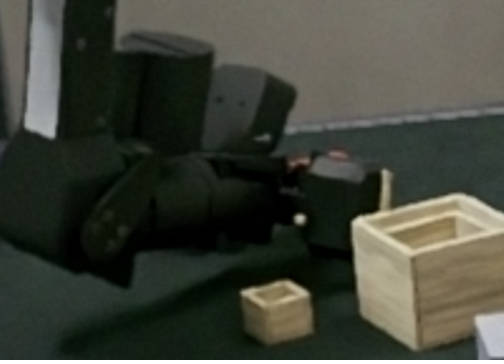

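>>> execute_actions:
  actions:
    - {"rows":[[0.7,0.8,0.9,-0.9,0.3,3.03,0.85,1.0,2.605,0.7,1.465,0,-0.14,0.06],[0.7,0.8,0.9,-0.9,0.3,3.03,0.85,1.0,2.605,0.7,1.465,0,-0.14,0.09],[0.7,0.8,0.9,-0.9,0.3,3.03,0.85,1.0,2.605,0.7,1.465,0,-0.14,0.11],[0.7,0.8,0.9,-0.9,0.3,3.03,0.85,1.0,2.605,0.7,1.465,0,-0.14,0.13],[0.7,0.8,0.9,-0.9,0.3,3.03,0.85,1.0,2.605,0.7,1.465,0,-0.14,0.15],[0.7,0.8,0.9,-0.9,0.3,3.03,0.85,1.0,2.605,0.7,1.465,0,-0.14,0.17],[0.7,0.8,0.9,-0.9,0.3,3.03,0.85,1.0,2.605,0.7,1.465,0,-0.14,0.2],[0.7,0.8,0.9,-0.9,0.3,3.03,0.85,1.0,2.605,0.7,1.465,0,-0.14,0.25],[0.7,0.8,0.9,-0.9,0.3,3.03,0.85,1.0,2.605,0.7,1.465,0,-0.14,0.32],[0.7,0.8,0.9,-0.9,0.3,3.03,0.85,1.0,2.605,0.7,1.465,0,-0.14,0.4],[0.7,0.8,0.9,-0.9,0.3,3.03,0.85,1.0,2.605,0.7,1.465,0,-0.14,0.4],[0.7,0.8,0.9,-0.9,0.3,3.03,0.85,1.0,2.605,0.7,1.465,0,-0.14,0.4],[0.7,0.8,0.9,-0.9,0.3,3.03,0.85,1.0,2.57,0.7,1.45,0,-0.14,0.4],[0.7,0.8,0.9,-0.9,0.3,3.03,0.85,1.0,2.54,0.7,1.43,0,-0.14,0.4],[0.7,0.8,0.9,-0.9,0.3,3.03,0.85,1.0,2.51,0.7,1.41,0,-0.14,0.4]],"steps":15}
  pictures: false

>>> execute_actions:
  actions:
    - {"rows":[[0.7,0.8,0.9,-0.9,0.3,3.03,0.85,1.0,2.47,0.71,1.38,0,-0.14,0.4],[0.7,0.8,0.9,-0.9,0.3,3.03,0.85,1.0,2.43,0.72,1.34,0,-0.14,0.4],[0.7,0.8,0.9,-0.9,0.3,3.03,0.85,1.0,2.39,0.74,1.29,0,-0.14,0.4],[0.7,0.8,0.9,-0.9,0.3,3.03,0.85,1.0,2.35,0.77,1.22,0,-0.14,0.4],[0.7,0.8,0.9,-0.9,0.3,3.03,0.85,1.0,2.31,0.8,1.1,0,-0.13,0.4],[0.7,0.8,0.9,-0.9,0.3,3.03,0.85,1.01,2.27,0.84,1.0,0.01,-0.12,0.4],[0.7,0.8,0.9,-0.9,0.3,3.03,0.85,1.01,2.23,0.88,0.8,0.02,-0.11,0.4],[0.7,0.8,0.9,-0.9,0.3,3.03,0.85,1.02,2.19,0.92,0.6,0.03,-0.1,0.4],[0.7,0.8,0.9,-0.9,0.3,3.03,0.85,1.02,2.15,0.96,0.4,0.04,-0.09,0.4],[0.7,0.8,0.9,-0.9,0.3,3.03,0.85,1.02,2.12,1.0,0.2,0.05,-0.08,0.4],[0.7,0.8,0.9,-0.9,0.3,3.03,0.85,1.03,2.1,1.04,0,0.06,-0.07,0.4],[0.7,0.8,0.9,-0.9,0.3,3.03,0.85,1.03,2.08,1.08,0,0.07,-0.06,0.4],[0.7,0.8,0.9,-0.9,0.3,3.03,0.85,1.03,2.08,1.12,0,0.08,-0.05,0.4],[0.7,0.8,0.9,-0.9,0.3,3.03,0.85,1.04,2.08,1.16,0,0.09,-0.04,0.4],[0.7,0.8,0.9,-0.9,0.3,3.03,0.85,1.04,2.08,1.2,0,0.1,-0.03,0.4]],"steps":15}
  pictures: false

>>> execute_actions:
  actions:
    - {"rows":[[0.7,0.8,0.9,-0.9,0.3,3.03,0.85,1.04,2.08,1.24,-0.1,0.11,-0.02,0.5],[0.7,0.8,0.9,-0.9,0.3,3.03,0.85,1.04,2.08,1.28,-0.2,0.12,-0.01,0.5],[0.7,0.8,0.9,-0.9,0.3,3.03,0.85,1.04,2.08,1.32,-0.3,0.126,0,0.5],[0.7,0.8,0.9,-0.9,0.3,3.03,0.85,1.04,2.09,1.36,-0.4,0.126,0,0.5],[0.7,0.8,0.9,-0.9,0.3,3.03,0.85,1.04,2.1,1.4,-0.5,0.126,0,0.5],[0.7,0.8,0.9,-0.9,0.3,3.03,0.85,1.04,2.12,1.45,-0.6,0.126,0,0.5],[0.7,0.8,0.9,-0.9,0.3,3.03,0.85,1.04,2.14,1.5,-0.7,0.126,0,0.5],[0.7,0.8,0.9,-0.9,0.3,3.03,0.85,1.04,2.16,1.55,-0.8,0.126,0,0.5],[0.7,0.8,0.9,-0.9,0.3,3.03,0.85,1.04,2.18,1.6,-0.9,0.126,0,0.5],[0.7,0.8,0.9,-0.9,0.3,3.03,0.85,1.04,2.2,1.65,-1.0,0.126,0,0.5],[0.7,0.8,0.9,-0.9,0.3,3.03,0.85,1.04,2.22,1.7,-1.1,0.126,0,0.5],[0.7,0.8,0.9,-0.9,0.3,3.03,0.85,1.04,2.24,1.75,-1.2,0.126,0,0.5],[0.7,0.8,0.9,-0.9,0.3,3.03,0.85,1.04,2.26,1.8,-1.25,0.126,0,0.5],[0.7,0.8,0.9,-0.9,0.3,3.03,0.85,1.04,2.28,1.85,-1.25,0.126,0,0.5],[0.7,0.8,0.9,-0.9,0.3,3.03,0.85,1.04,2.3,1.9,-1.25,0.126,0,0.5]],"steps":15}
  pictures: false

>>> execute_actions:
  actions:
    - {"rows":[[0.7,0.8,0.9,-0.9,0.3,3.03,0.85,1.045,2.32,1.93,-1.28,0.126,0,0.5],[0.7,0.8,0.9,-0.9,0.3,3.03,0.85,1.045,2.34,1.96,-1.28,0.126,0,0.5],[0.7,0.8,0.9,-0.9,0.3,3.03,0.85,1.045,2.36,1.99,-1.28,0.126,0,0.5],[0.7,0.8,0.9,-0.9,0.3,3.03,0.85,1.045,2.38,2.02,-1.28,0.126,0,0.5],[0.7,0.8,0.9,-0.9,0.3,3.03,0.85,1.045,2.4,2.04,-1.28,0.126,0,0.5],[0.7,0.8,0.9,-0.9,0.3,3.03,0.85,1.045,2.42,2.06,-1.28,0.126,0,0.5],[0.7,0.8,0.9,-0.9,0.3,3.03,0.85,1.045,2.44,2.08,-1.28,0.126,0,0.5],[0.7,0.8,0.9,-0.9,0.3,3.03,0.85,1.045,2.46,2.1,-1.28,0.126,0,0.5],[0.7,0.8,0.9,-0.9,0.3,3.03,0.85,1.045,2.48,2.11,-1.28,0.126,0,0.5],[0.7,0.8,0.9,-0.9,0.3,3.03,0.85,1.045,2.5,2.12,-1.28,0.126,0,0.5]],"steps":15}
  pictures: false

>>> execute_actions:
  actions:
    - {"rows":[[0.7,0.8,0.9,-0.9,0.3,3.03,0.85,1.045,2.52,2.12,-1.28,0.126,0,0.5],[0.7,0.8,0.9,-0.9,0.3,3.03,0.85,1.045,2.54,2.12,-1.28,0.126,0,0.5],[0.7,0.8,0.9,-0.9,0.3,3.03,0.85,1.045,2.56,2.12,-1.28,0.126,0,0.5],[0.7,0.8,0.9,-0.9,0.3,3.03,0.85,1.045,2.58,2.12,-1.28,0.126,0,0.5],[0.7,0.8,0.9,-0.9,0.3,3.03,0.85,1.045,2.6,2.12,-1.28,0.126,0,0.5],[0.7,0.8,0.9,-0.9,0.3,3.03,0.85,1.045,2.62,2.12,-1.28,0.126,0,0.5],[0.7,0.8,0.9,-0.9,0.3,3.03,0.85,1.045,2.64,2.115,-1.28,0.126,0,0.5]],"steps":13}

Scene clock: 119.00 s of 4500.00 s.
left_arm: end_effector_position=(-0.0117, +0.2879, +0.3261) grip_measured=+0.847 grip_effort_n=15.6 end_effector_quat_wxyz=(-0.188, +0.934, -0.249, -0.175) end_effector_velocity=(+0.001, +0.002, -0.002) end_effector_angular_velocity=(+0.000, +0.010, +0.013) | right_arm: end_effector_position=(-0.1143, -0.1934, +0.0670) grip_measured=+0.378 grip_effort_n=12.3 end_effector_quat_wxyz=(+0.370, -0.100, +0.041, +0.923) end_effector_velocity=(-0.001, +0.012, +0.057) end_effector_angular_velocity=(-0.077, -0.103, +0.027)
Joint positions: left_arm=[ 0.697  0.806  0.908 -0.9    0.297  3.031  0.081] | right_arm=[ 1.001  2.578  0.703  1.441  0.003 -0.137  0.058]
Joint velocities: left_arm=[-0.002  0.002 -0.002 -0.007 -0.007 -0.007 -0.   ] | right_arm=[-0.002 -0.383 -0.037 -0.476 -0.007 -0.022  0.011]
Joint torques (N m, as the arm reports them, + toward a larger angle): left_arm=[ 1.24  0.88  4.49  1.74 -0.16 -0.03] | right_arm=[  1.04 -12.62   2.72   2.39  -0.16  -0.07]
External joint torques (N m, as the arm's controller estimates them; a push from outside toward a larger angle lowers the number): left_arm=[ 0.24 -0.63 -0.25  0.23  0.1  -0.04] | right_arm=[-0.18 -2.75 -0.6   0.14 -0.06 -0.08]
Heat: left arm: hottest wrist pitch 31 °C (+2.0 °C/min); right arm: hottest shoulder 39 °C (+1.0 °C/min).
Steps of this call (steps 1 to 15: the robot went on to your last target; steps 16 to 90: nothing new was sent; then 1.47 s passed at rest; steps 91 to 105: all 15 steps of this action). Readings (joint positions):
91: left_arm=[0.697 0.806 0.908 -0.900 0.297 3.031] | right_arm=[1.001 2.593 0.704 1.471 0.003 -0.137]
92: left_arm=[0.697 0.806 0.908 -0.900 0.297 3.031] | right_arm=[1.001 2.593 0.704 1.471 0.003 -0.137]
94: left_arm=[0.697 0.806 0.908 -0.900 0.297 3.031] | right_arm=[1.001 2.593 0.704 1.471 0.003 -0.137]
98: left_arm=[0.697 0.806 0.908 -0.900 0.297 3.031] | right_arm=[1.001 2.593 0.704 1.469 0.003 -0.137]
105: the state above

Scene clock: 119.50 s of 4500.00 s.
left_arm: end_effector_position=(-0.0117, +0.2879, +0.3261) grip_measured=+0.847 grip_effort_n=16.0 end_effector_quat_wxyz=(-0.188, +0.934, -0.249, -0.175) end_effector_velocity=(+0.003, +0.005, -0.002) end_effector_angular_velocity=(-0.004, +0.002, +0.040) | right_arm: end_effector_position=(-0.1507, -0.1235, +0.2678) grip_measured=+0.398 grip_effort_n=11.9 end_effector_quat_wxyz=(+0.401, -0.027, +0.046, +0.915) end_effector_velocity=(-0.081, +0.137, +0.476) end_effector_angular_velocity=(-0.045, +0.334, -0.237)
Joint positions: left_arm=[ 0.697  0.806  0.908 -0.9    0.297  3.031  0.081] | right_arm=[ 1.027  2.124  1.078  0.748  0.069 -0.062  0.058]
Joint velocities: left_arm=[-0.007 -0.002 -0.007 -0.007 -0.037 -0.022 -0.   ] | right_arm=[ 0.12  -0.437  1.429 -1.648  0.3    0.315 -0.   ]
Joint torques (N m, as the arm reports them, + toward a larger angle): left_arm=[ 1.25  0.9   4.45  1.73 -0.15 -0.02] | right_arm=[  1.67 -10.64   6.73   1.78   0.02   0.12]
External joint torques (N m, as the arm's controller estimates them; a push from outside toward a larger angle lowers the number): left_arm=[ 0.25 -0.58 -0.32  0.21  0.11 -0.03] | right_arm=[ 0.2  -2.49  1.08  0.15  0.12  0.12]
Heat: left arm: hottest wrist pitch 31 °C (+2.0 °C/min); right arm: hottest shoulder 39 °C (+0.0 °C/min).
Steps of this call (steps 1 to 15: all 15 steps of this action). Readings (joint positions):
1: left_arm=[0.697 0.806 0.908 -0.900 0.297 3.031] | right_arm=[1.001 2.562 0.702 1.424 0.003 -0.137]
2: left_arm=[0.697 0.806 0.908 -0.900 0.297 3.031] | right_arm=[1.001 2.537 0.702 1.401 0.003 -0.137]
4: left_arm=[0.697 0.806 0.908 -0.900 0.297 3.031] | right_arm=[1.001 2.468 0.713 1.334 0.003 -0.137]
8: left_arm=[0.697 0.806 0.908 -0.900 0.297 3.031] | right_arm=[1.004 2.314 0.817 1.105 0.009 -0.125]
15: the state above

Scene clock: 120.00 s of 4500.00 s.
left_arm: end_effector_position=(-0.0117, +0.2879, +0.3261) grip_measured=+0.847 grip_effort_n=16.0 end_effector_quat_wxyz=(-0.188, +0.934, -0.249, -0.175) end_effector_velocity=(-0.000, +0.002, -0.002) end_effector_angular_velocity=(-0.001, +0.006, +0.011) | right_arm: end_effector_position=(-0.1821, -0.0810, +0.3314) grip_measured=+0.498 grip_effort_n=12.8 end_effector_quat_wxyz=(+0.404, -0.163, +0.117, +0.893) end_effector_velocity=(-0.053, +0.046, -0.044) end_effector_angular_velocity=(-0.637, -0.675, +0.107)
Joint positions: left_arm=[ 0.697  0.806  0.908 -0.9    0.297  3.031  0.081] | right_arm=[ 1.039  2.229  1.769 -0.144  0.123 -0.004  0.063]
Joint velocities: left_arm=[-0.002 -0.002 -0.002 -0.007 -0.007 -0.007 -0.   ] | right_arm=[-0.002  0.613  1.458 -1.78   0.007  0.007  0.   ]
Joint torques (N m, as the arm reports them, + toward a larger angle): left_arm=[ 1.25  0.88  4.47  1.72 -0.15 -0.02] | right_arm=[ 1.77 -8.74  8.    1.88  0.05  0.12]
External joint torques (N m, as the arm's controller estimates them; a push from outside toward a larger angle lowers the number): left_arm=[ 0.26 -0.57 -0.32  0.2   0.11 -0.03] | right_arm=[0.15 1.86 0.77 0.09 0.11 0.12]
Heat: left arm: hottest wrist pitch 31 °C (+2.0 °C/min); right arm: hottest shoulder 39 °C (+0.0 °C/min).
Steps of this call (steps 1 to 15: all 15 steps of this action). Readings (joint positions):
1: left_arm=[0.697 0.806 0.908 -0.900 0.297 3.031] | right_arm=[1.031 2.111 1.126 0.690 0.080 -0.051]
2: left_arm=[0.697 0.806 0.908 -0.900 0.297 3.031] | right_arm=[1.034 2.100 1.173 0.631 0.090 -0.041]
4: left_arm=[0.697 0.806 0.908 -0.900 0.297 3.031] | right_arm=[1.038 2.089 1.259 0.514 0.107 -0.022]
8: left_arm=[0.697 0.806 0.908 -0.900 0.297 3.031] | right_arm=[1.039 2.102 1.427 0.275 0.120 -0.008]
15: the state above

Scene clock: 120.50 s of 4500.00 s.
left_arm: end_effector_position=(-0.0117, +0.2879, +0.3261) grip_measured=+0.847 grip_effort_n=15.6 end_effector_quat_wxyz=(-0.188, +0.934, -0.249, -0.175) end_effector_velocity=(+0.001, -0.002, +0.003) end_effector_angular_velocity=(+0.002, -0.025, -0.009) | right_arm: end_effector_position=(-0.1469, -0.1410, +0.1955) grip_measured=+0.498 grip_effort_n=12.8 end_effector_quat_wxyz=(+0.314, -0.521, +0.221, +0.762) end_effector_velocity=(+0.235, -0.256, -0.223) end_effector_angular_velocity=(-1.286, -1.381, +0.247)
Joint positions: left_arm=[ 0.697  0.806  0.908 -0.9    0.297  3.031  0.081] | right_arm=[ 1.044  2.484  2.101 -1.038  0.123 -0.004  0.063]
Joint velocities: left_arm=[-0.002 -0.002 -0.002  0.022 -0.007  0.007 -0.   ] | right_arm=[-0.002  0.173 -0.007 -1.722 -0.007 -0.007 -0.   ]
Joint torques (N m, as the arm reports them, + toward a larger angle): left_arm=[ 1.23  0.89  4.47  1.73 -0.16 -0.02] | right_arm=[  1.86 -11.97   8.27   1.01   0.11   0.16]
External joint torques (N m, as the arm's controller estimates them; a push from outside toward a larger angle lowers the number): left_arm=[ 0.23 -0.63 -0.3   0.19  0.1  -0.03] | right_arm=[0.19 1.12 0.98 0.   0.11 0.15]
Heat: left arm: hottest wrist pitch 31 °C (+2.0 °C/min); right arm: hottest shoulder 39 °C (+0.0 °C/min).
Steps of this call (steps 1 to 15: all 15 steps of this action). Readings (joint positions):
1: left_arm=[0.697 0.806 0.908 -0.900 0.297 3.031] | right_arm=[1.039 2.250 1.816 -0.203 0.123 -0.004]
2: left_arm=[0.697 0.806 0.908 -0.900 0.297 3.031] | right_arm=[1.040 2.269 1.858 -0.262 0.123 -0.004]
4: left_arm=[0.697 0.806 0.908 -0.900 0.297 3.031] | right_arm=[1.041 2.305 1.933 -0.380 0.123 -0.004]
8: left_arm=[0.697 0.806 0.908 -0.900 0.297 3.031] | right_arm=[1.043 2.380 2.044 -0.617 0.123 -0.004]
15: the state above

Scene clock: 120.93 s of 4500.00 s.
left_arm: end_effector_position=(-0.0117, +0.2879, +0.3261) grip_measured=+0.847 grip_effort_n=15.6 end_effector_quat_wxyz=(-0.188, +0.934, -0.249, -0.175) end_effector_velocity=(-0.002, +0.002, -0.006) end_effector_angular_velocity=(+0.000, +0.026, +0.005) | right_arm: end_effector_position=(-0.1162, -0.1823, +0.1214) grip_measured=+0.498 grip_effort_n=12.3 end_effector_quat_wxyz=(+0.256, -0.659, +0.258, +0.659) end_effector_velocity=(+0.002, -0.008, -0.017) end_effector_angular_velocity=(-0.058, -0.029, +0.027)
Joint positions: left_arm=[ 0.697  0.806  0.908 -0.9    0.297  3.031  0.081] | right_arm=[ 1.044  2.63   2.116 -1.278  0.123 -0.004  0.063]
Joint velocities: left_arm=[-0.002 -0.007 -0.007 -0.022  0.007 -0.007 -0.   ] | right_arm=[-0.002  0.037 -0.002 -0.022 -0.022 -0.022  0.   ]
Joint torques (N m, as the arm reports them, + toward a larger angle): left_arm=[ 1.25  0.86  4.43  1.74 -0.16 -0.02] | right_arm=[  1.76 -11.67   5.71   0.34   0.1    0.12]
External joint torques (N m, as the arm's controller estimates them; a push from outside toward a larger angle lowers the number): left_arm=[ 0.27 -0.6  -0.32  0.22  0.1  -0.03] | right_arm=[-0.07  1.56 -1.08 -0.09  0.12  0.12]
Heat: left arm: hottest wrist pitch 31 °C (+2.0 °C/min); right arm: hottest shoulder 39 °C (+0.0 °C/min).
Steps of this call (steps 1 to 13: all 13 steps of this action). Readings (joint positions):
1: left_arm=[0.697 0.806 0.908 -0.900 0.297 3.031] | right_arm=[1.044 2.491 2.101 -1.099 0.123 -0.004]
2: left_arm=[0.697 0.806 0.908 -0.900 0.297 3.031] | right_arm=[1.044 2.497 2.102 -1.157 0.123 -0.004]
4: left_arm=[0.697 0.806 0.908 -0.900 0.297 3.031] | right_arm=[1.044 2.514 2.109 -1.225 0.123 -0.004]
8: left_arm=[0.697 0.806 0.908 -0.900 0.297 3.031] | right_arm=[1.044 2.578 2.118 -1.265 0.123 -0.004]
13: the state above
camera_calibration (this result's frames):
cam_left_wrist: T_world_to_cam=[[0.575921, 0.777869, 0.251466, -0.286639], [-0.0409208, -0.279786, 0.95919, -0.201034], [0.816481, -0.562708, -0.129303, 0.28924], [0, 0, 0, 1]] pos_world=[-0.0793043, 0.329479, 0.30231]
cam_right_wrist: T_world_to_cam=[[0.65948, 0.750526, 0.042401, 0.207756], [0.687626, -0.625079, 0.369387, -0.0525829], [0.303738, -0.214447, -0.928308, 0.183579], [0, 0, 0, 1]] pos_world=[-0.156614, -0.149427, 0.181032]

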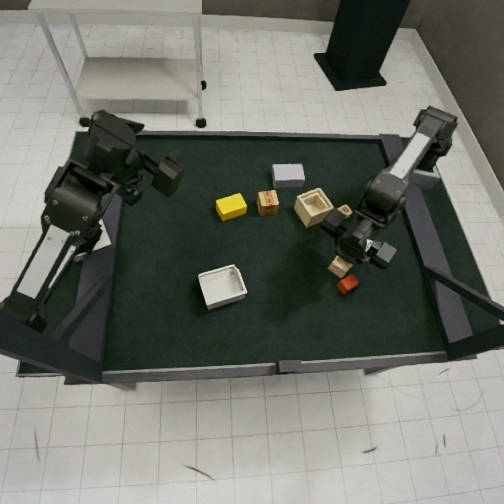

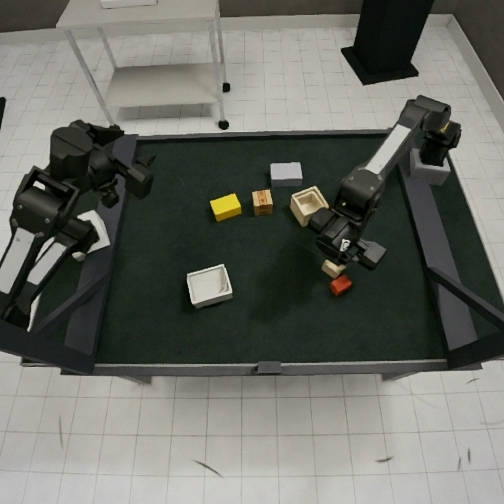

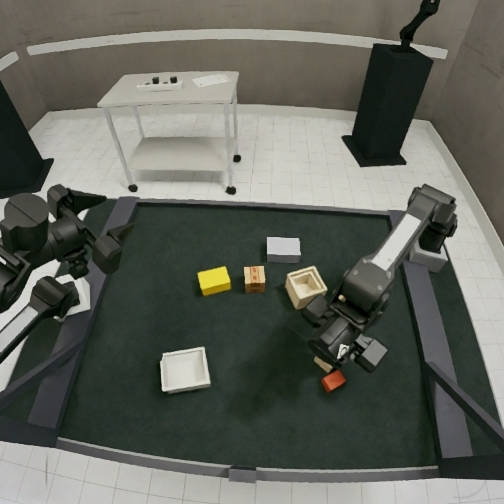

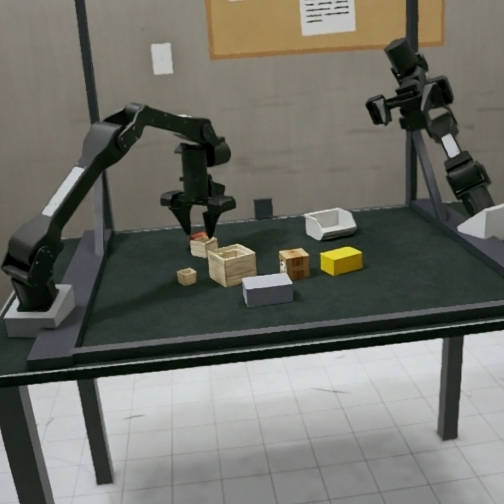

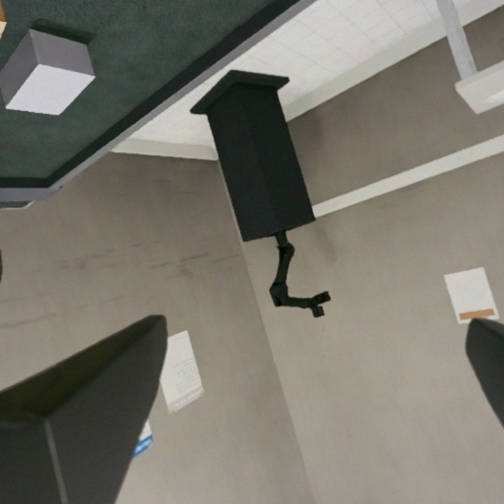

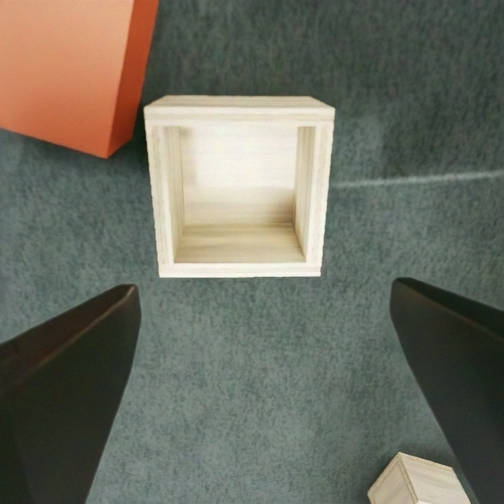

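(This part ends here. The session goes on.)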